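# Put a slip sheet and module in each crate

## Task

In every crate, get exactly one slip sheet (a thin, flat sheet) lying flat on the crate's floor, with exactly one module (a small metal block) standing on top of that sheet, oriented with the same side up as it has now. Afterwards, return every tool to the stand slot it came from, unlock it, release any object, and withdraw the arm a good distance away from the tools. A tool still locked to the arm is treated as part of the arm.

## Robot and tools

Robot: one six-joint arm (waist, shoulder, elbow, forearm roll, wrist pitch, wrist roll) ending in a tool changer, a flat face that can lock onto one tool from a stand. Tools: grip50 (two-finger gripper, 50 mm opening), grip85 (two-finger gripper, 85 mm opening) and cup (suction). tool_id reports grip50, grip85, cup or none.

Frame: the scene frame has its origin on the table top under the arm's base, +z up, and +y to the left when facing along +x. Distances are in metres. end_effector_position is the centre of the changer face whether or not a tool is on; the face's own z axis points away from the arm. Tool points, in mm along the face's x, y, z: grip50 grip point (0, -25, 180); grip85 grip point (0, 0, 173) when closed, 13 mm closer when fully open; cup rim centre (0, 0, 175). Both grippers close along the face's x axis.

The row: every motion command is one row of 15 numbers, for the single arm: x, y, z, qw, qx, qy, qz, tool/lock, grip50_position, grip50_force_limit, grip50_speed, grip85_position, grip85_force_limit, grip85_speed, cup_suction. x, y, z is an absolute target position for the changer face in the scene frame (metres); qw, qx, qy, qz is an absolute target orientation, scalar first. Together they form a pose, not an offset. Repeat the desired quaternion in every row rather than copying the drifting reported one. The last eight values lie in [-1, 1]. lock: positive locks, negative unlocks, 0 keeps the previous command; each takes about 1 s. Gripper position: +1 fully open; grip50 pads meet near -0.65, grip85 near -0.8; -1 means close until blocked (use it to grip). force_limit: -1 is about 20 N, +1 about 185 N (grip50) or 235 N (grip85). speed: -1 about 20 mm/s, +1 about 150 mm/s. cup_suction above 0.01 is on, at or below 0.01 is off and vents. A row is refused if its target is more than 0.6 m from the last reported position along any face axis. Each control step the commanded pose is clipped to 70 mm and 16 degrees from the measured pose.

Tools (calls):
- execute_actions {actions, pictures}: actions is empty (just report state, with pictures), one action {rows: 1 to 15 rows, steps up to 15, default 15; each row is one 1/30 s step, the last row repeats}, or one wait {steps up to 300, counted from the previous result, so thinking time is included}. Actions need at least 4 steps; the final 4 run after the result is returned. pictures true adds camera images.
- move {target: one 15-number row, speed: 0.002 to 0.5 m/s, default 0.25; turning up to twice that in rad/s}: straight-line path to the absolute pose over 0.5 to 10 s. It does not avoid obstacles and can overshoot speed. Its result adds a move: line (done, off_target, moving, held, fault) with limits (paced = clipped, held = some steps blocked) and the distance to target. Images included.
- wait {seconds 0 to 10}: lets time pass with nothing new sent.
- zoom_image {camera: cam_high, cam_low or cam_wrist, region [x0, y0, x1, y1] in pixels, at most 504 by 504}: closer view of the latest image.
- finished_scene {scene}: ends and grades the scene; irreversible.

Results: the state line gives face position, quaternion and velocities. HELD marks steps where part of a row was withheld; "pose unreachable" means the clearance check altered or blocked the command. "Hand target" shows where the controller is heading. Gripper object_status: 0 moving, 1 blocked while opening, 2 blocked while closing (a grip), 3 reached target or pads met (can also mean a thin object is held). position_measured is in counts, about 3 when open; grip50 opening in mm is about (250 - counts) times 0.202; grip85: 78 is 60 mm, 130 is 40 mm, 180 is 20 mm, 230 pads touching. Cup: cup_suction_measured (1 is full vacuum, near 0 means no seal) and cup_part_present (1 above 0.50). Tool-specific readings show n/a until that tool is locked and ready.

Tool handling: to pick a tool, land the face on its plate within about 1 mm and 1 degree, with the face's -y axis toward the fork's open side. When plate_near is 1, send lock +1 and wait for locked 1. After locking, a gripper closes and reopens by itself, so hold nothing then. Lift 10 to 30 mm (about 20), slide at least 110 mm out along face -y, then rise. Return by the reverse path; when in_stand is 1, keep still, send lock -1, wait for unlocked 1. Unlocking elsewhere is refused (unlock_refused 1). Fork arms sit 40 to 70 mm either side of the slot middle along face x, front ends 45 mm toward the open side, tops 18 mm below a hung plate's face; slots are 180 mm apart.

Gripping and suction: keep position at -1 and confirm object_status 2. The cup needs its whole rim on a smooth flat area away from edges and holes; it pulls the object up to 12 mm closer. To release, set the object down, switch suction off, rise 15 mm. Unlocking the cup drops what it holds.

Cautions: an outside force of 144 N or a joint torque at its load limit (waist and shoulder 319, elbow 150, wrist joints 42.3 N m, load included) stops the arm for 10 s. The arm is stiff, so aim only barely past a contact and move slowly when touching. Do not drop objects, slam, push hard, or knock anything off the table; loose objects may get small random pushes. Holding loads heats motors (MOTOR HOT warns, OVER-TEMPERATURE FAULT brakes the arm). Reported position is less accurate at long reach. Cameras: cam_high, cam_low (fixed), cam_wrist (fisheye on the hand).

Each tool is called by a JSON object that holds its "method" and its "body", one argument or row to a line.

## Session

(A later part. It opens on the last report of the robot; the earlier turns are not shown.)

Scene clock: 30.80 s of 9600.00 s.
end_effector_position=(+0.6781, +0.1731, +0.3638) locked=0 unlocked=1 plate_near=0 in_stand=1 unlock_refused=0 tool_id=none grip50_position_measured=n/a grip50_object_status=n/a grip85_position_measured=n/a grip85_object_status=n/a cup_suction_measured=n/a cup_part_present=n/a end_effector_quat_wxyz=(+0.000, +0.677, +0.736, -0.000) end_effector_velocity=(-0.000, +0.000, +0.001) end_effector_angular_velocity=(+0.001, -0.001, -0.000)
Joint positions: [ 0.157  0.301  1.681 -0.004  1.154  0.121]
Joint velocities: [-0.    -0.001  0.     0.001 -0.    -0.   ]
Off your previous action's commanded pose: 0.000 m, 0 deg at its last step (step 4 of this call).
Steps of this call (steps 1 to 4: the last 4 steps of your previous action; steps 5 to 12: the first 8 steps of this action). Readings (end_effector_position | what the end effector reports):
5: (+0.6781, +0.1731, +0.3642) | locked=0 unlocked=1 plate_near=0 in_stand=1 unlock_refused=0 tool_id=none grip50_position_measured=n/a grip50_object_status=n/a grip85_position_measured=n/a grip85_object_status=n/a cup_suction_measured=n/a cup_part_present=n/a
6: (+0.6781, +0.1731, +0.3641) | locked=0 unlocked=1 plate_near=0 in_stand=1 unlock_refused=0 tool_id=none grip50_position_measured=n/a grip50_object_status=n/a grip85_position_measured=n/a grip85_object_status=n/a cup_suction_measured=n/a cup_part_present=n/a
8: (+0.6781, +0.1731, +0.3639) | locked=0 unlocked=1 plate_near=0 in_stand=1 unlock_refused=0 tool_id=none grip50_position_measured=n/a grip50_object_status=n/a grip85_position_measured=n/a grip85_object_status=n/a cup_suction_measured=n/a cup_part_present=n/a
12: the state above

{"method": "execute_actions", "body": {
  "actions": [
    {"rows": [[0.6781, 0.1731, 0.3637, 0, 0.67688, 0.7361, 0, 0, 1, 0, 0, 1, 0, 0, -1], [0.6781, 0.1731, 0.3636, 0, 0.67688, 0.7361, 0, 0, 1, 0, 0, 1, 0, 0, -1], [0.6781, 0.1731, 0.3635, 0, 0.67688, 0.7361, 0, 0, 1, 0, 0, 1, 0, 0, -1], [0.6781, 0.1731, 0.3634, 0, 0.67688, 0.7361, 0, 0, 1, 0, 0, 1, 0, 0, -1]], "steps": 12}
  ],
  "pictures": true
}}

Scene clock: 31.23 s of 9600.00 s.
end_effector_position=(+0.6781, +0.1731, +0.3634) locked=0 unlocked=1 plate_near=1 in_stand=1 unlock_refused=0 tool_id=none grip50_position_measured=n/a grip50_object_status=n/a grip85_position_measured=n/a grip85_object_status=n/a cup_suction_measured=n/a cup_part_present=n/a end_effector_quat_wxyz=(+0.000, +0.677, +0.736, -0.000) end_effector_velocity=(-0.000, +0.000, +0.000) end_effector_angular_velocity=(+0.000, -0.001, +0.000)
Joint positions: [ 0.157  0.301  1.682 -0.004  1.153  0.121]
Joint velocities: [ 0.    -0.001  0.    -0.     0.     0.   ]
Off your previous action's commanded pose: 0.000 m, 0 deg at its last step (step 4 of this call).
Steps of this call (steps 1 to 4: the last 4 steps of your previous action; step 5: nothing new was sent; steps 6 to 13: the first 8 steps of this action). Readings (end_effector_position | what the end effector reports):
6: (+0.6781, +0.1731, +0.3638) | locked=0 unlocked=1 plate_near=0 in_stand=1 unlock_refused=0 tool_id=none grip50_position_measured=n/a grip50_object_status=n/a grip85_position_measured=n/a grip85_object_status=n/a cup_suction_measured=n/a cup_part_present=n/a
7: (+0.6781, +0.1731, +0.3637) | locked=0 unlocked=1 plate_near=0 in_stand=1 unlock_refused=0 tool_id=none grip50_position_measured=n/a grip50_object_status=n/a grip85_position_measured=n/a grip85_object_status=n/a cup_suction_measured=n/a cup_part_present=n/a
9: (+0.6781, +0.1731, +0.3635) | locked=0 unlocked=1 plate_near=1 in_stand=1 unlock_refused=0 tool_id=none grip50_position_measured=n/a grip50_object_status=n/a grip85_position_measured=n/a grip85_object_status=n/a cup_suction_measured=n/a cup_part_present=n/a
13: the state above
camera_calibration (this result's frames):
cam_wrist: T_world_to_cam=[[-0.0504069, 0.996868, 0.0609347, -0.156657], [0.954391, 0.0301022, 0.297039, -0.705925], [0.294275, 0.0731283, -0.952919, 0.188868], [0, 0, 0, 1]] pos_world=[0.610253, 0.163604, 0.399209]

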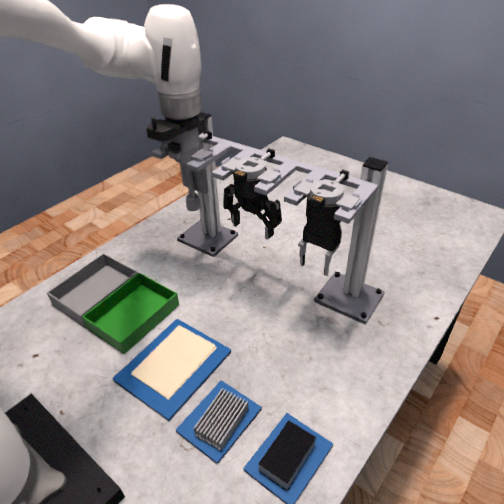

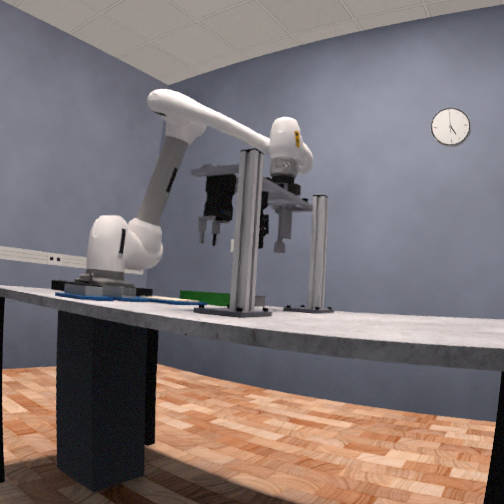

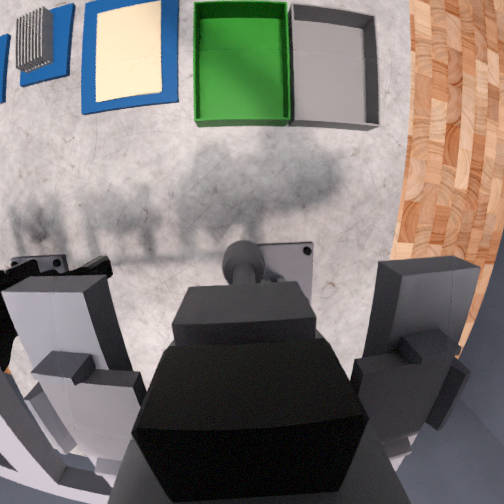

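{"method": "execute_actions", "body": {
  "actions": [
    {"rows": [[0.6781, 0.1731, 0.3632, 0, 0.67688, 0.7361, 0, 1, 1, 0, 0, 1, 0, 0, -1]], "steps": 15}
  ]
}}

{"method": "execute_actions", "body": {
  "actions": [
    {"steps": 25}
  ]
}}

Scene clock: 31.73 s of 9600.00 s.
end_effector_position=(+0.6781, +0.1731, +0.3632) locked=0 unlocked=0 plate_near=1 in_stand=1 unlock_refused=0 tool_id=none grip50_position_measured=n/a grip50_object_status=n/a grip85_position_measured=n/a grip85_object_status=n/a cup_suction_measured=n/a cup_part_present=n/a end_effector_quat_wxyz=(-0.000, +0.677, +0.736, +0.000) end_effector_velocity=(+0.000, -0.000, -0.000) end_effector_angular_velocity=(+0.001, +0.000, -0.001)
Joint positions: [ 0.157  0.301  1.682 -0.004  1.153  0.121]
Joint velocities: [-0.001  0.    -0.     0.001  0.     0.   ]
Off your previous action's commanded pose: 0.000 m, 0 deg at its last step (step 4 of this call).
Steps of this call (steps 1 to 4: the last 4 steps of your previous action; steps 5 to 15: the first 11 steps of this action). Readings (end_effector_position | what the end effector reports):
5: (+0.6781, +0.1731, +0.3634) | locked=0 unlocked=0 plate_near=1 in_stand=1 unlock_refused=0 tool_id=none grip50_position_measured=n/a grip50_object_status=n/a grip85_position_measured=n/a grip85_object_status=n/a cup_suction_measured=n/a cup_part_present=n/a
6: (+0.6781, +0.1731, +0.3633) | locked=0 unlocked=0 plate_near=1 in_stand=1 unlock_refused=0 tool_id=none grip50_position_measured=n/a grip50_object_status=n/a grip85_position_measured=n/a grip85_object_status=n/a cup_suction_measured=n/a cup_part_present=n/a
8: (+0.6781, +0.1731, +0.3632) | locked=0 unlocked=0 plate_near=1 in_stand=1 unlock_refused=0 tool_id=none grip50_position_measured=n/a grip50_object_status=n/a grip85_position_measured=n/a grip85_object_status=n/a cup_suction_measured=n/a cup_part_present=n/a
12: (+0.6781, +0.1731, +0.3632) | locked=0 unlocked=0 plate_near=1 in_stand=1 unlock_refused=0 tool_id=none grip50_position_measured=n/a grip50_object_status=n/a grip85_position_measured=n/a grip85_object_status=n/a cup_suction_measured=n/a cup_part_present=n/a
15: the state above

Scene clock: 32.57 s of 9600.00 s.
end_effector_position=(+0.6781, +0.1731, +0.3631) locked=1 unlocked=0 plate_near=1 in_stand=1 unlock_refused=0 tool_id=cup grip50_position_measured=n/a grip50_object_status=n/a grip85_position_measured=n/a grip85_object_status=n/a cup_suction_measured=n/a cup_part_present=n/a end_effector_quat_wxyz=(-0.000, +0.677, +0.736, -0.000) end_effector_velocity=(+0.000, +0.000, -0.000) end_effector_angular_velocity=(-0.000, -0.000, +0.001)
Joint positions: [ 0.157  0.301  1.682 -0.004  1.153  0.121]
Joint velocities: [ 0.     0.001 -0.001 -0.    -0.    -0.001]
Hand target: +0.678, +0.173, +0.363; +0.000, +0.677, +0.736, -0.000
Off the commanded pose: 0.000 m, 0 deg.
Kept back: nothing.
Steps of this call (steps 1 to 4: the last 4 steps of your previous action; steps 5 to 25: nothing new was sent). Readings (end_effector_position | what the end effector reports):
1: (+0.6781, +0.1731, +0.3632) | locked=0 unlocked=0 plate_near=1 in_stand=1 unlock_refused=0 tool_id=none grip50_position_measured=n/a grip50_object_status=n/a grip85_position_measured=n/a grip85_object_status=n/a cup_suction_measured=n/a cup_part_present=n/a
2: (+0.6781, +0.1731, +0.3632) | locked=0 unlocked=0 plate_near=1 in_stand=1 unlock_refused=0 tool_id=none grip50_position_measured=n/a grip50_object_status=n/a grip85_position_measured=n/a grip85_object_status=n/a cup_suction_measured=n/a cup_part_present=n/a
4: (+0.6781, +0.1731, +0.3632) | locked=0 unlocked=0 plate_near=1 in_stand=1 unlock_refused=0 tool_id=none grip50_position_measured=n/a grip50_object_status=n/a grip85_position_measured=n/a grip85_object_status=n/a cup_suction_measured=n/a cup_part_present=n/a
8: (+0.6781, +0.1731, +0.3631) | locked=0 unlocked=0 plate_near=1 in_stand=1 unlock_refused=0 tool_id=none grip50_position_measured=n/a grip50_object_status=n/a grip85_position_measured=n/a grip85_object_status=n/a cup_suction_measured=n/a cup_part_present=n/a
25: the state above

{"method": "move", "body": {
  "target": [0.6781, 0.1731, 0.3832, 0, 0.67688, 0.7361, 0, 0, 1, 0, 0, 1, 0, 0, -1],
  "speed": 0.05
}}

{"method": "move", "body": {
  "target": [0.5535, 0.1626, 0.3832, 0, 0.67688, 0.7361, 0, 0, 1, 0, 0, 1, 0, 0, -1],
  "speed": 0.12
}}

Scene clock: 33.67 s of 9600.00 s.
end_effector_position=(+0.6781, +0.1730, +0.3832) locked=1 unlocked=0 plate_near=1 in_stand=0 unlock_refused=0 tool_id=cup grip50_position_measured=n/a grip50_object_status=n/a grip85_position_measured=n/a grip85_object_status=n/a cup_suction_measured=0.01 cup_part_present=0 end_effector_quat_wxyz=(-0.000, +0.677, +0.736, -0.000) end_effector_velocity=(-0.000, +0.000, +0.001) end_effector_angular_velocity=(+0.001, -0.000, +0.000)
Joint positions: [ 0.157  0.288  1.66  -0.003  1.187  0.121]
Joint velocities: [ 0.    -0.001 -0.001  0.001  0.001 -0.001]
Hand target: +0.678, +0.173, +0.383; -0.000, +0.677, +0.736, +0.000
Off the commanded pose: 0.000 m, 0 deg.
Kept back: nothing.
move: done
camera_calibration (this result's frames):
cam_wrist: T_world_to_cam=[[-0.0502563, 0.996874, 0.0609657, -0.15791], [0.954409, 0.0299522, 0.296995, -0.711726], [0.29424, 0.0731121, -0.952931, 0.207763], [0, 0, 0, 1]] pos_world=[0.610209, 0.163544, 0.41899]

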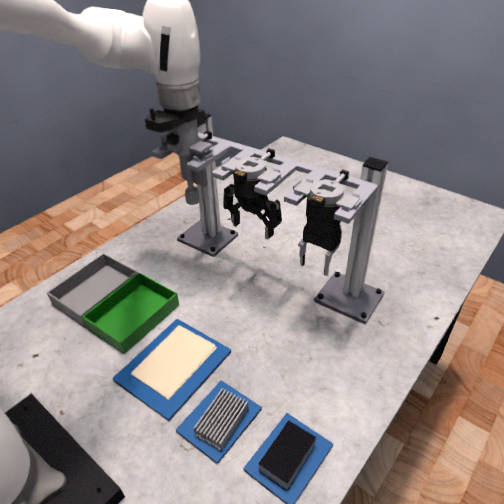

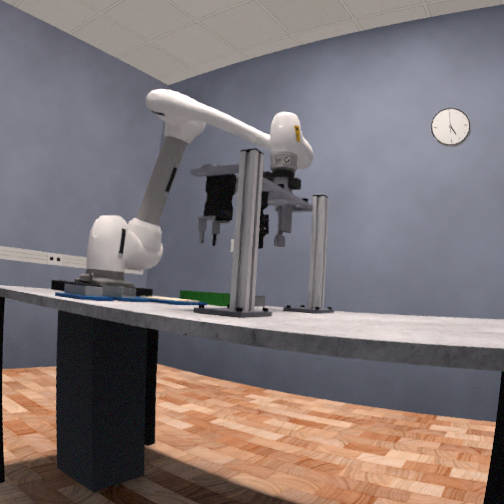

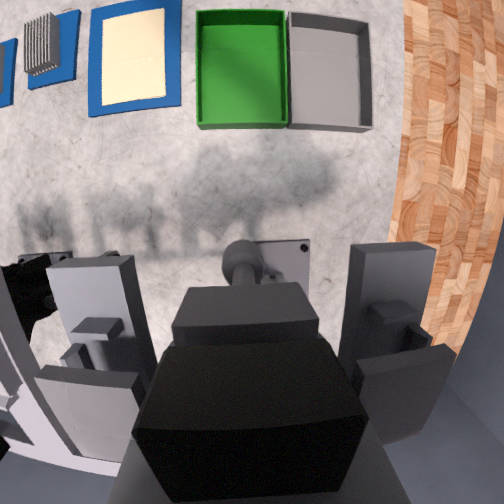

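Scene clock: 35.00 s of 9600.00 s.
end_effector_position=(+0.5536, +0.1627, +0.3830) locked=1 unlocked=0 plate_near=1 in_stand=0 unlock_refused=0 tool_id=cup grip50_position_measured=n/a grip50_object_status=n/a grip85_position_measured=n/a grip85_object_status=n/a cup_suction_measured=0.01 cup_part_present=0 end_effector_quat_wxyz=(-0.000, +0.677, +0.736, -0.000) end_effector_velocity=(-0.001, +0.000, +0.000) end_effector_angular_velocity=(+0.001, +0.001, -0.001)
Joint positions: [ 0.183  0.102  1.892 -0.004  1.142  0.147]
Joint velocities: [-0.    -0.001  0.001  0.001  0.001  0.001]
Hand target: +0.554, +0.163, +0.383; -0.000, +0.677, +0.736, -0.000
Off the commanded pose: 0.000 m, 0 deg.
Kept back: nothing.
move: done
camera_calibration (this result's frames):
cam_wrist: T_world_to_cam=[[-0.0503295, 0.996871, 0.0609519, -0.153778], [0.954405, 0.030026, 0.296999, -0.592555], [0.29424, 0.0731207, -0.95293, 0.244978], [0, 0, 0, 1]] pos_world=[0.485716, 0.153175, 0.418809]

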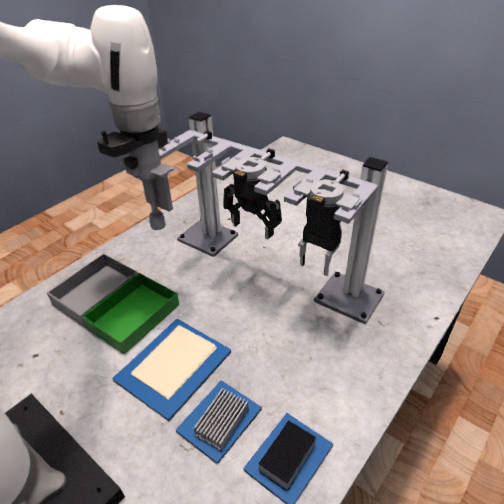

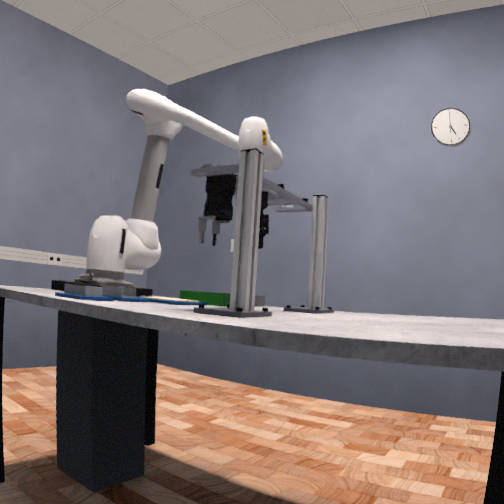

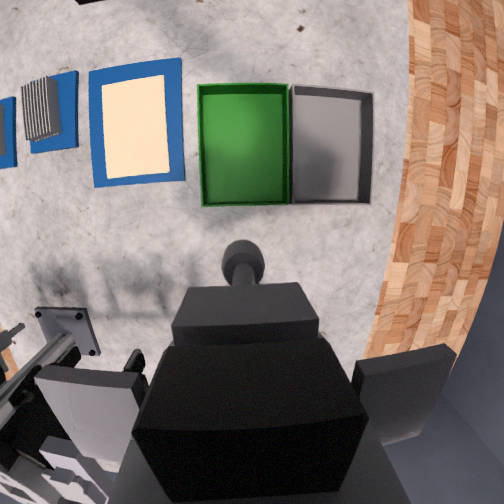

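{"method": "zoom_image", "body": {
  "camera": "cam_wrist",
  "region": [180, 70, 390, 220]
}}

{"method": "zoom_image", "body": {
  "camera": "cam_wrist",
  "region": [70, 40, 220, 200]
}}

Region (180, 70, 390, 220) of cam_wrist's 504x504 image, scaled by 2.400, with more detail than that image has; it fills the top 360 rows of this view, and the rest is white.

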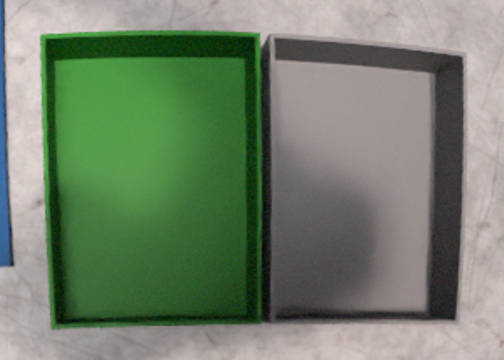

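Region (70, 40, 220, 200) of cam_wrist's 504x504 image, scaled by 3.150, with more detail than that image has; it fills the left 472 columns of this view, and the rest is white.

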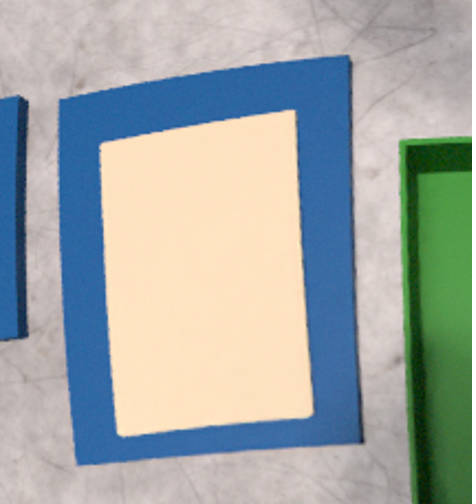

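{"method": "move", "body": {
  "target": [0.3966, -0.0231, 0.215, 0, 0.67688, 0.7361, 0, 0, 1, 0, 0, 1, 0, 0, -1],
  "speed": 0.25
}}

Scene clock: 38.20 s of 9600.00 s.
end_effector_position=(+0.3971, -0.0232, +0.2146) locked=1 unlocked=0 plate_near=1 in_stand=0 unlock_refused=0 tool_id=cup grip50_position_measured=n/a grip50_object_status=n/a grip85_position_measured=n/a grip85_object_status=n/a cup_suction_measured=0.01 cup_part_present=0 end_effector_quat_wxyz=(+0.001, +0.677, +0.736, -0.000) end_effector_velocity=(-0.000, +0.000, -0.001) end_effector_angular_velocity=(+0.000, +0.002, +0.002)
Joint positions: [-0.19   0.008  2.364 -0.003  0.762 -0.225]
Joint velocities: [-0.     0.001  0.001  0.     0.    -0.002]
Hand target: +0.397, -0.023, +0.215; +0.000, +0.677, +0.736, -0.000
Off the commanded pose: 0.001 m, 0 deg.
Kept back: nothing.
move: done
camera_calibration (this result's frames):
cam_wrist: T_world_to_cam=[[-0.050064, 0.996949, 0.0598873, 0.0340257], [0.954239, 0.0300464, 0.29753, -0.387686], [0.294823, 0.0720424, -0.952832, 0.143883], [0, 0, 0, 1]] pos_world=[0.329229, -0.032639, 0.250407]

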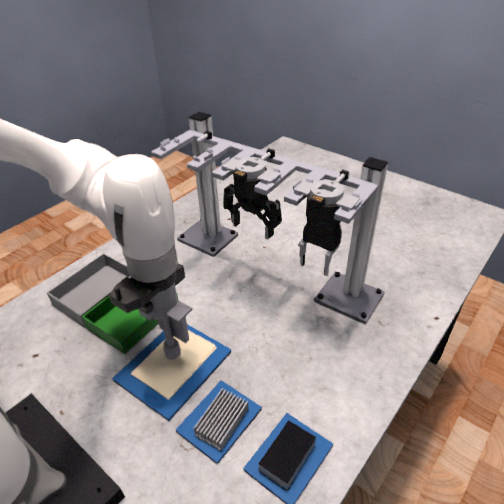

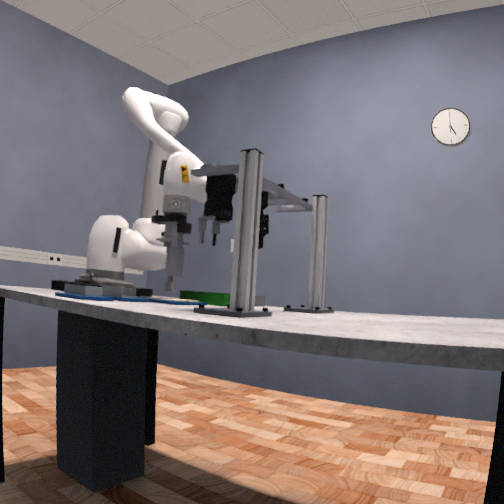

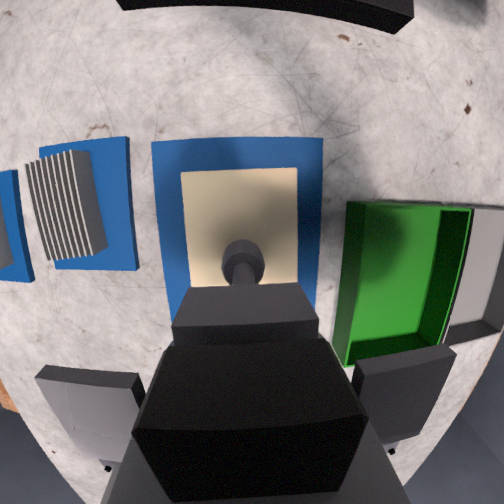

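{"method": "zoom_image", "body": {
  "camera": "cam_wrist",
  "region": [140, 125, 340, 305]
}}

Region (140, 125, 340, 305) of cam_wrist's 504x504 image, scaled by 2.520, with more detail than that image has; it fills the top 454 rows of this view, and the rest is white.

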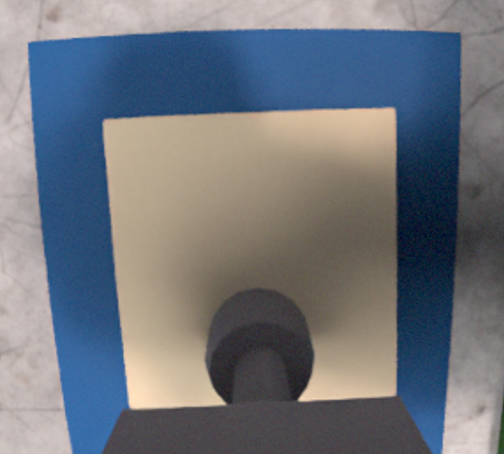

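{"method": "move", "body": {
  "target": [0.3971, -0.0232, 0.196, 0, 0.67688, 0.7361, 0, 0, 1, 0, 0, 1, 0, 0, 1],
  "speed": 0.04
}}

{"method": "zoom_image", "body": {
  "camera": "cam_low",
  "region": [120, 250, 240, 320]
}}

Scene clock: 39.80 s of 9600.00 s.
end_effector_position=(+0.3972, -0.0232, +0.1960) locked=1 unlocked=0 plate_near=1 in_stand=0 unlock_refused=0 tool_id=cup grip50_position_measured=n/a grip50_object_status=n/a grip85_position_measured=n/a grip85_object_status=n/a cup_suction_measured=0.01 cup_part_present=0 end_effector_quat_wxyz=(+0.000, +0.677, +0.736, -0.000) end_effector_velocity=(-0.000, -0.000, -0.000) end_effector_angular_velocity=(-0.001, +0.001, +0.001)
Joint positions: [-0.19   0.04   2.38  -0.002  0.715 -0.227]
Joint velocities: [-0.001  0.001  0.    -0.002 -0.    -0.   ]
Hand target: +0.397, -0.023, +0.196; +0.000, +0.677, +0.736, -0.000
Off the commanded pose: 0.000 m, 0 deg.
Kept back: nothing.
move: done
camera_calibration (this result's frames):
cam_wrist: T_world_to_cam=[[-0.0503488, 0.996874, 0.0608878, 0.0350736], [0.954384, 0.0300584, 0.297065, -0.382159], [0.294306, 0.0730673, -0.952914, 0.12635], [0, 0, 0, 1]] pos_world=[0.329307, -0.0327089, 0.231792]

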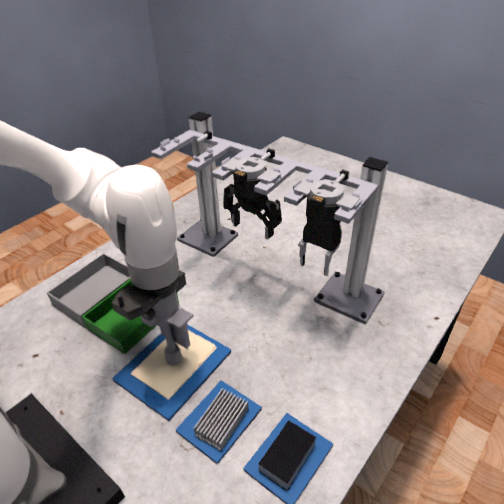

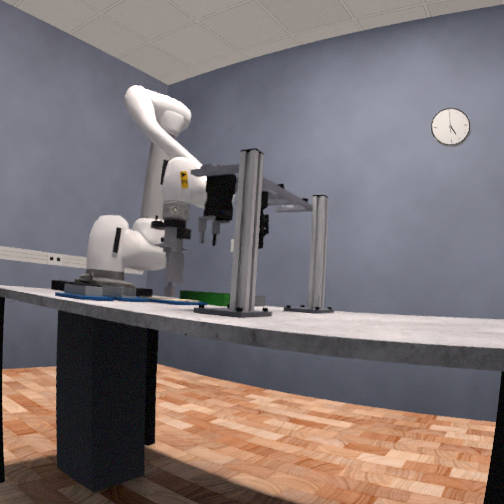

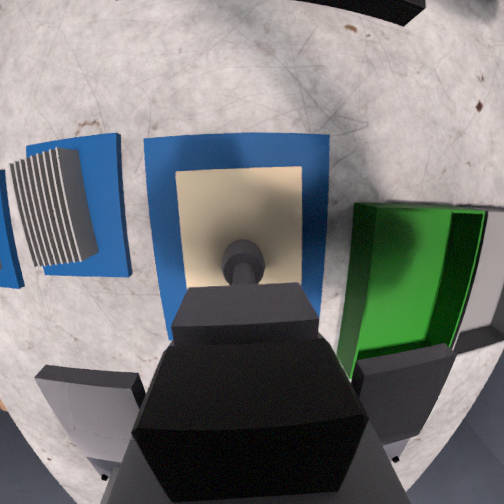

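Region (120, 250, 240, 320) of cam_low's 504x504 image, scaled by 4.200, with more detail than that image has; it fills the top 294 rows of this view, and the rest is white.

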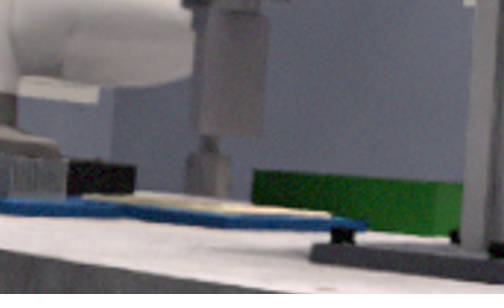

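{"method": "execute_actions", "body": {
  "actions": [
    {"rows": [[0.3971, -0.0232, 0.1955, 0, 0.67688, 0.7361, 0, 0, 1, 0, 0, 1, 0, 0, 1], [0.3971, -0.0232, 0.1950, 0, 0.67688, 0.7361, 0, 0, 1, 0, 0, 1, 0, 0, 1], [0.3971, -0.0232, 0.1945, 0, 0.67688, 0.7361, 0, 0, 1, 0, 0, 1, 0, 0, 1], [0.3971, -0.0232, 0.1940, 0, 0.67688, 0.7361, 0, 0, 1, 0, 0, 1, 0, 0, 1], [0.3971, -0.0232, 0.1935, 0, 0.67688, 0.7361, 0, 0, 1, 0, 0, 1, 0, 0, 1], [0.3971, -0.0232, 0.1930, 0, 0.67688, 0.7361, 0, 0, 1, 0, 0, 1, 0, 0, 1], [0.3971, -0.0232, 0.1925, 0, 0.67688, 0.7361, 0, 0, 1, 0, 0, 1, 0, 0, 1], [0.3971, -0.0232, 0.1920, 0, 0.67688, 0.7361, 0, 0, 1, 0, 0, 1, 0, 0, 1], [0.3971, -0.0232, 0.1915, 0, 0.67688, 0.7361, 0, 0, 1, 0, 0, 1, 0, 0, 1], [0.3971, -0.0232, 0.1910, 0, 0.67688, 0.7361, 0, 0, 1, 0, 0, 1, 0, 0, 1], [0.3971, -0.0232, 0.1905, 0, 0.67688, 0.7361, 0, 0, 1, 0, 0, 1, 0, 0, 1], [0.3971, -0.0232, 0.1900, 0, 0.67688, 0.7361, 0, 0, 1, 0, 0, 1, 0, 0, 1], [0.3971, -0.0232, 0.1896, 0, 0.67688, 0.7361, 0, 0, 1, 0, 0, 1, 0, 0, 1], [0.3971, -0.0232, 0.1893, 0, 0.67688, 0.7361, 0, 0, 1, 0, 0, 1, 0, 0, 1], [0.3971, -0.0232, 0.1890, 0, 0.67688, 0.7361, 0, 0, 1, 0, 0, 1, 0, 0, 1]], "steps": 15}
  ]
}}

{"method": "execute_actions", "body": {
  "actions": [
    {"rows": [[0.3971, -0.0232, 0.1887, 0, 0.67688, 0.7361, 0, 0, 1, 0, 0, 1, 0, 0, 1], [0.3971, -0.0232, 0.1884, 0, 0.67688, 0.7361, 0, 0, 1, 0, 0, 1, 0, 0, 1], [0.3971, -0.0232, 0.1881, 0, 0.67688, 0.7361, 0, 0, 1, 0, 0, 1, 0, 0, 1], [0.3971, -0.0232, 0.1878, 0, 0.67688, 0.7361, 0, 0, 1, 0, 0, 1, 0, 0, 1], [0.3971, -0.0232, 0.1875, 0, 0.67688, 0.7361, 0, 0, 1, 0, 0, 1, 0, 0, 1], [0.3971, -0.0232, 0.1872, 0, 0.67688, 0.7361, 0, 0, 1, 0, 0, 1, 0, 0, 1], [0.3971, -0.0232, 0.1869, 0, 0.67688, 0.7361, 0, 0, 1, 0, 0, 1, 0, 0, 1], [0.3971, -0.0232, 0.1866, 0, 0.67688, 0.7361, 0, 0, 1, 0, 0, 1, 0, 0, 1], [0.3971, -0.0232, 0.1863, 0, 0.67688, 0.7361, 0, 0, 1, 0, 0, 1, 0, 0, 1], [0.3971, -0.0232, 0.1860, 0, 0.67688, 0.7361, 0, 0, 1, 0, 0, 1, 0, 0, 1]], "steps": 15}
  ]
}}

Scene clock: 40.83 s of 9600.00 s.
end_effector_position=(+0.3971, -0.0232, +0.1912) locked=1 unlocked=0 plate_near=1 in_stand=0 unlock_refused=0 tool_id=cup grip50_position_measured=n/a grip50_object_status=n/a grip85_position_measured=n/a grip85_object_status=n/a cup_suction_measured=0.14 cup_part_present=0 end_effector_quat_wxyz=(-0.000, +0.677, +0.736, -0.000) end_effector_velocity=(-0.000, -0.000, -0.015) end_effector_angular_velocity=(-0.001, +0.001, +0.001)
Joint positions: [-0.19   0.049  2.384 -0.002  0.702 -0.227]
Joint velocities: [-0.     0.026  0.012 -0.001 -0.037 -0.   ]
Steps of this call (steps 1 to 20: nothing new was sent; steps 21 to 31: the first 11 steps of this action). Readings (end_effector_position | what the end effector reports):
21: (+0.3971, -0.0232, +0.1959) | locked=1 unlocked=0 plate_near=1 in_stand=0 unlock_refused=0 tool_id=cup grip50_position_measured=n/a grip50_object_status=n/a grip85_position_measured=n/a grip85_object_status=n/a cup_suction_measured=0.01 cup_part_present=0
22: (+0.3971, -0.0232, +0.1956) | locked=1 unlocked=0 plate_near=1 in_stand=0 unlock_refused=0 tool_id=cup grip50_position_measured=n/a grip50_object_status=n/a grip85_position_measured=n/a grip85_object_status=n/a cup_suction_measured=0.01 cup_part_present=0
24: (+0.3971, -0.0232, +0.1947) | locked=1 unlocked=0 plate_near=1 in_stand=0 unlock_refused=0 tool_id=cup grip50_position_measured=n/a grip50_object_status=n/a grip85_position_measured=n/a grip85_object_status=n/a cup_suction_measured=0.01 cup_part_present=0
28: (+0.3971, -0.0232, +0.1927) | locked=1 unlocked=0 plate_near=1 in_stand=0 unlock_refused=0 tool_id=cup grip50_position_measured=n/a grip50_object_status=n/a grip85_position_measured=n/a grip85_object_status=n/a cup_suction_measured=0.01 cup_part_present=0
31: the state above

Scene clock: 41.33 s of 9600.00 s.
end_effector_position=(+0.3971, -0.0232, +0.1861) locked=1 unlocked=0 plate_near=1 in_stand=0 unlock_refused=0 tool_id=cup grip50_position_measured=n/a grip50_object_status=n/a grip85_position_measured=n/a grip85_object_status=n/a cup_suction_measured=1.00 cup_part_present=1 end_effector_quat_wxyz=(-0.000, +0.677, +0.736, +0.000) end_effector_velocity=(-0.000, +0.000, -0.006) end_effector_angular_velocity=(+0.000, +0.003, +0.000)
Joint positions: [-0.19   0.058  2.388 -0.002  0.689 -0.227]
Joint velocities: [ 0.     0.011  0.004 -0.001 -0.013  0.   ]
Off your previous action's commanded pose: 0.000 m, 0 deg at its last step (step 4 of this call).
Steps of this call (steps 1 to 4: the last 4 steps of your previous action; steps 5 to 15: the first 11 steps of this action). Readings (end_effector_position | what the end effector reports):
5: (+0.3971, -0.0232, +0.1891) | locked=1 unlocked=0 plate_near=1 in_stand=0 unlock_refused=0 tool_id=cup grip50_position_measured=n/a grip50_object_status=n/a grip85_position_measured=n/a grip85_object_status=n/a cup_suction_measured=0.81 cup_part_present=1
6: (+0.3971, -0.0232, +0.1888) | locked=1 unlocked=0 plate_near=1 in_stand=0 unlock_refused=0 tool_id=cup grip50_position_measured=n/a grip50_object_status=n/a grip85_position_measured=n/a grip85_object_status=n/a cup_suction_measured=0.88 cup_part_present=1
8: (+0.3971, -0.0232, +0.1882) | locked=1 unlocked=0 plate_near=1 in_stand=0 unlock_refused=0 tool_id=cup grip50_position_measured=n/a grip50_object_status=n/a grip85_position_measured=n/a grip85_object_status=n/a cup_suction_measured=0.95 cup_part_present=1
12: (+0.3971, -0.0232, +0.1870) | locked=1 unlocked=0 plate_near=1 in_stand=0 unlock_refused=0 tool_id=cup grip50_position_measured=n/a grip50_object_status=n/a grip85_position_measured=n/a grip85_object_status=n/a cup_suction_measured=0.99 cup_part_present=1
15: the state above

{"method": "move", "body": {
  "target": [0.3971, -0.0232, 0.25, 0, 0.67688, 0.7361, 0, 0, 1, 0, 0, 1, 0, 0, 1],
  "speed": 0.08
}}

{"method": "zoom_image", "body": {
  "camera": "cam_low",
  "region": [110, 230, 250, 320]
}}

Scene clock: 43.57 s of 9600.00 s.
end_effector_position=(+0.3969, -0.0231, +0.2501) locked=1 unlocked=0 plate_near=1 in_stand=0 unlock_refused=0 tool_id=cup grip50_position_measured=n/a grip50_object_status=n/a grip85_position_measured=n/a grip85_object_status=n/a cup_suction_measured=1.00 cup_part_present=1 end_effector_quat_wxyz=(-0.000, +0.677, +0.736, +0.000) end_effector_velocity=(+0.000, +0.000, +0.001) end_effector_angular_velocity=(+0.001, -0.001, -0.003)
Joint positions: [-0.19  -0.047  2.331 -0.001  0.851 -0.227]
Joint velocities: [-0.001 -0.001 -0.     0.002  0.     0.001]
Hand target: +0.397, -0.023, +0.250; -0.000, +0.677, +0.736, +0.000
Off your previous action's commanded pose: 0.000 m, 0 deg at its last step (step 4 of this call).
Off the commanded pose: 0.000 m, 0 deg.
Kept back: nothing.
move: done
camera_calibration (this result's frames):
cam_wrist: T_world_to_cam=[[-0.0505233, 0.996851, 0.0611205, 0.0316975], [0.9544, 0.0301616, 0.297002, -0.397983], [0.294223, 0.0733389, -0.952919, 0.177986], [0, 0, 0, 1]] pos_world=[0.329069, -0.0326472, 0.28587]

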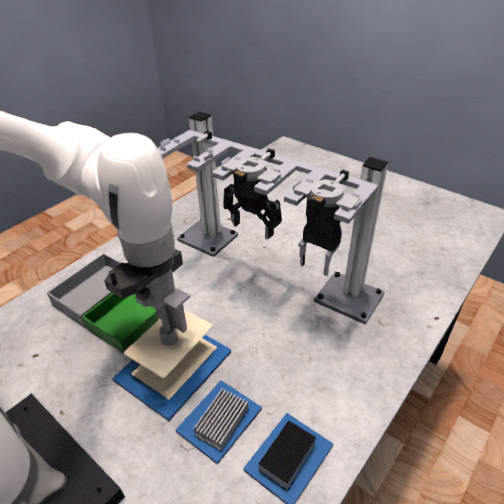

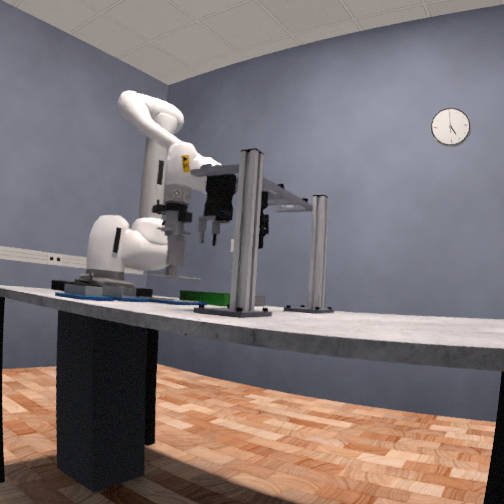

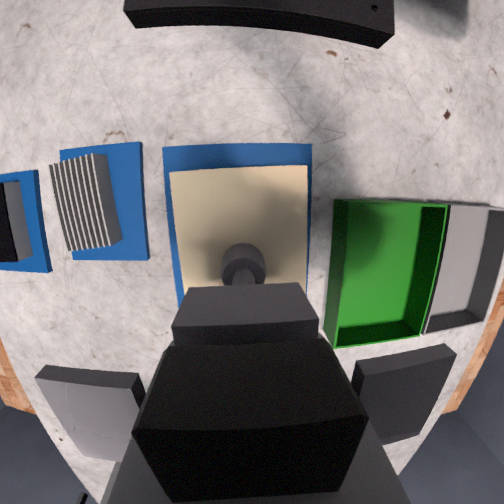

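Region (110, 230, 250, 320) of cam_low's 504x504 image, scaled by 3.600, with more detail than that image has; it fills the top 324 rows of this view, and the rest is white.

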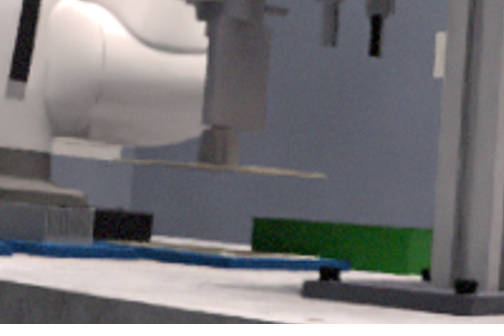

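{"method": "move", "body": {
  "target": [0.4275, 0.159, 0.238, 0, 0.68264, 0.73076, 0, 0, 1, 0, 0, 1, 0, 0, 1],
  "speed": 0.15
}}

{"method": "zoom_image", "body": {
  "camera": "cam_wrist",
  "region": [130, 120, 360, 330]
}}

Scene clock: 45.37 s of 9600.00 s.
end_effector_position=(+0.4275, +0.1592, +0.2381) locked=1 unlocked=0 plate_near=1 in_stand=0 unlock_refused=0 tool_id=cup grip50_position_measured=n/a grip50_object_status=n/a grip85_position_measured=n/a grip85_object_status=n/a cup_suction_measured=1.00 cup_part_present=1 end_effector_quat_wxyz=(-0.000, +0.683, +0.731, +0.000) end_effector_velocity=(+0.000, +0.000, +0.000) end_effector_angular_velocity=(-0.000, -0.001, +0.002)
Joint positions: [ 0.238  0.065  2.246 -0.004  0.825  0.218]
Joint velocities: [ 0.001 -0.001 -0.    -0.    -0.    -0.001]
Hand target: +0.428, +0.159, +0.238; -0.000, +0.683, +0.731, +0.000
Off the commanded pose: 0.000 m, 0 deg.
Kept back: nothing.
move: done
camera_calibration (this result's frames):
cam_wrist: T_world_to_cam=[[-0.0346553, 0.99749, 0.0617435, -0.154831], [0.954883, 0.014815, 0.296614, -0.426801], [0.294955, 0.069237, -0.952999, 0.144539], [0, 0, 0, 1]] pos_world=[0.359547, 0.150758, 0.2739]

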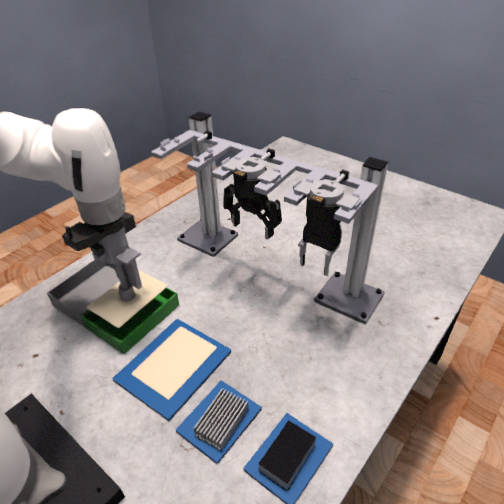

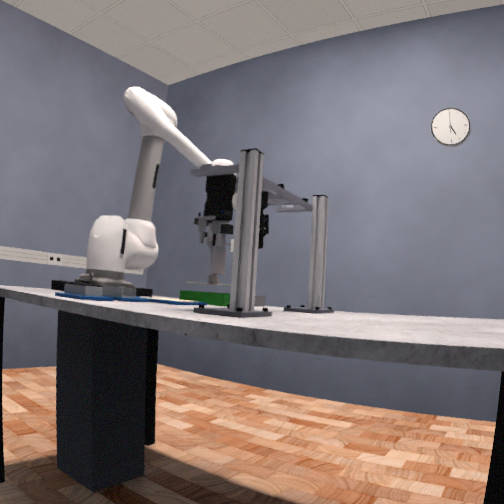

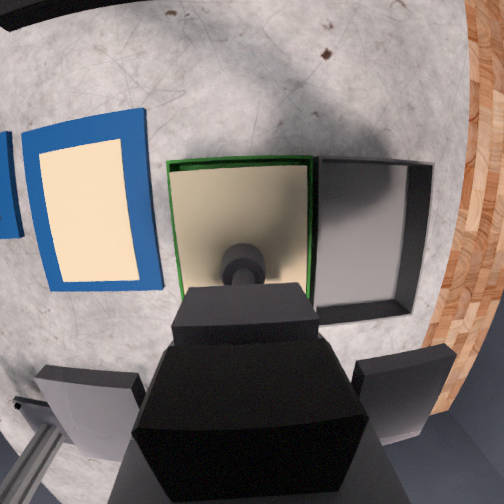

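Region (130, 120, 360, 330) of cam_wrist's 504x504 image, scaled by 2.191, with more detail than that image has; it fills the top 460 rows of this view, and the rest is white.

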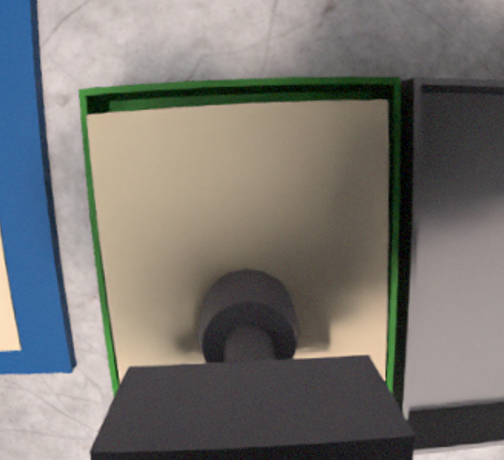

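{"method": "move", "body": {
  "target": [0.4284, 0.1610, 0.215, 0, 0.68264, 0.73076, 0, 0, 1, 0, 0, 1, 0, 0, 1],
  "speed": 0.05
}}

{"method": "zoom_image", "body": {
  "camera": "cam_wrist",
  "region": [130, 120, 360, 330]
}}

{"method": "zoom_image", "body": {
  "camera": "cam_high",
  "region": [40, 230, 200, 370]
}}

Scene clock: 47.33 s of 9600.00 s.
end_effector_position=(+0.4285, +0.1610, +0.2150) locked=1 unlocked=0 plate_near=1 in_stand=0 unlock_refused=0 tool_id=cup grip50_position_measured=n/a grip50_object_status=n/a grip85_position_measured=n/a grip85_object_status=n/a cup_suction_measured=1.00 cup_part_present=1 end_effector_quat_wxyz=(+0.000, +0.683, +0.731, +0.000) end_effector_velocity=(-0.000, +0.000, -0.001) end_effector_angular_velocity=(+0.000, +0.001, +0.002)
Joint positions: [ 0.241  0.101  2.263 -0.005  0.772  0.223]
Joint velocities: [ 0.     0.001  0.     0.001 -0.    -0.002]
Hand target: +0.428, +0.161, +0.215; +0.000, +0.683, +0.731, -0.000
Off the commanded pose: 0.000 m, 0 deg.
Kept back: nothing.
move: done
camera_calibration (this result's frames):
cam_wrist: T_world_to_cam=[[-0.0346825, 0.997541, 0.0609086, -0.154988], [0.954733, 0.0150546, 0.297083, -0.420964], [0.295435, 0.0684551, -0.952907, 0.122043], [0, 0, 0, 1]] pos_world=[0.360478, 0.15259, 0.250797]

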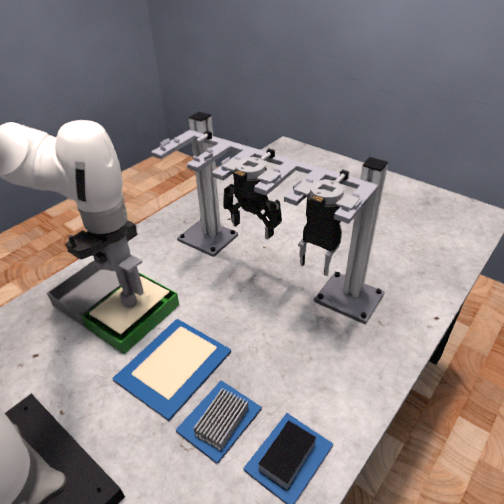

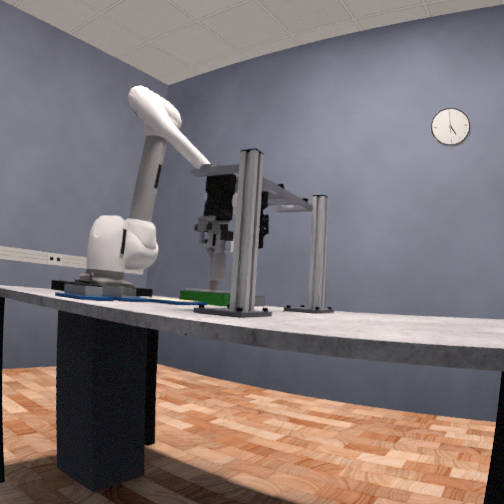

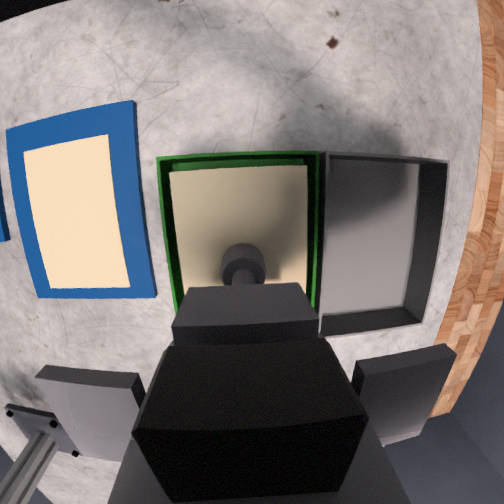

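Region (130, 120, 360, 330) of cam_wrist's 504x504 image, scaled by 2.191, with more detail than that image has; it fills the top 460 rows of this view, and the rest is white.

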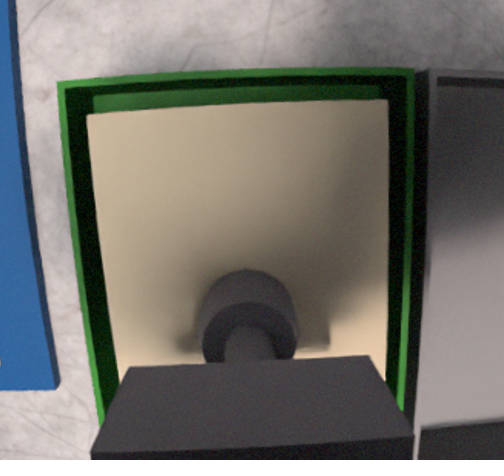

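Region (40, 230, 200, 370) of cam_high's 504x504 image, scaled by 3.150, with more detail than that image has; it fills the top 441 rows of this view, and the rest is white.

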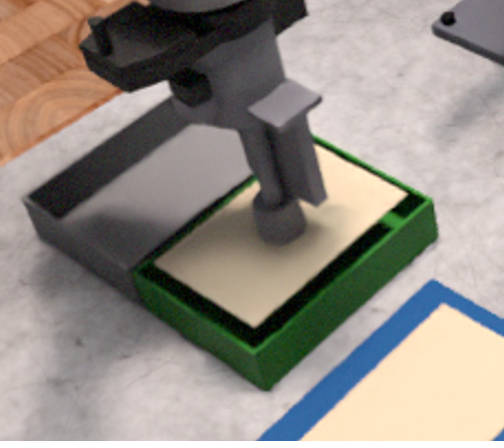

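{"method": "move", "body": {
  "target": [0.4284, 0.1610, 0.177, 0, 0.68264, 0.73076, 0, 0, 1, 0, 0, 1, 0, 0, 1],
  "speed": 0.04
}}

{"method": "zoom_image", "body": {
  "camera": "cam_wrist",
  "region": [130, 120, 360, 330]
}}

Scene clock: 49.10 s of 9600.00 s.
end_effector_position=(+0.4285, +0.1610, +0.1770) locked=1 unlocked=0 plate_near=1 in_stand=0 unlock_refused=0 tool_id=cup grip50_position_measured=n/a grip50_object_status=n/a grip85_position_measured=n/a grip85_object_status=n/a cup_suction_measured=1.00 cup_part_present=1 end_effector_quat_wxyz=(+0.000, +0.683, +0.731, -0.000) end_effector_velocity=(-0.000, +0.000, -0.001) end_effector_angular_velocity=(+0.000, +0.001, +0.001)
Joint positions: [ 0.241  0.161  2.292 -0.006  0.683  0.223]
Joint velocities: [ 0.     0.002  0.     0.001 -0.001 -0.001]
Hand target: +0.429, +0.161, +0.177; +0.000, +0.683, +0.731, -0.000
Off the commanded pose: 0.000 m, 0 deg.
Kept back: nothing.
move: done
camera_calibration (this result's frames):
cam_wrist: T_world_to_cam=[[-0.0346612, 0.997545, 0.0608547, -0.152667], [0.954729, 0.0150493, 0.297095, -0.409705], [0.29545, 0.0683975, -0.952907, 0.0857945], [0, 0, 0, 1]] pos_world=[0.360517, 0.15259, 0.212766]

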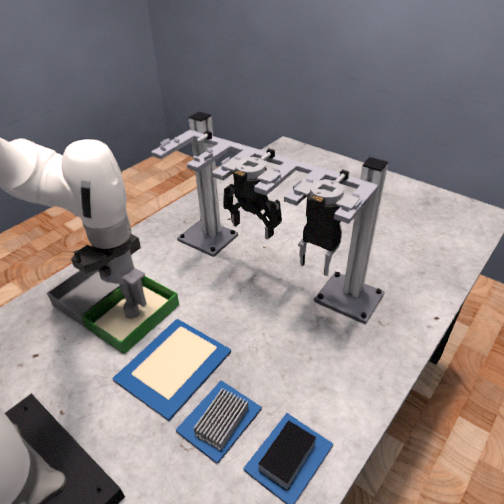

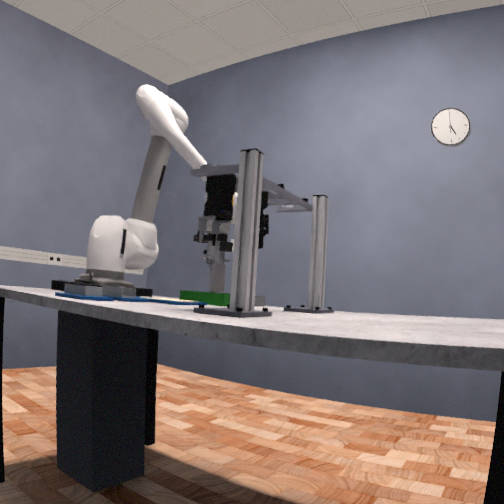

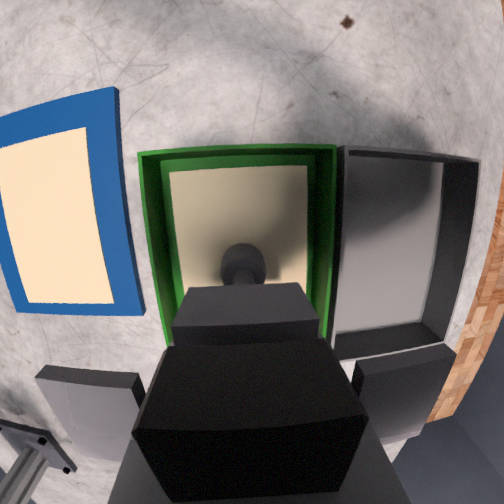

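Region (130, 120, 360, 330) of cam_wrist's 504x504 image, scaled by 2.191, with more detail than that image has; it fills the top 460 rows of this view, and the rest is white.

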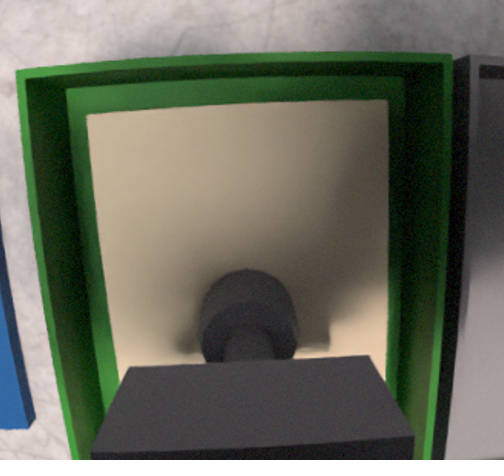

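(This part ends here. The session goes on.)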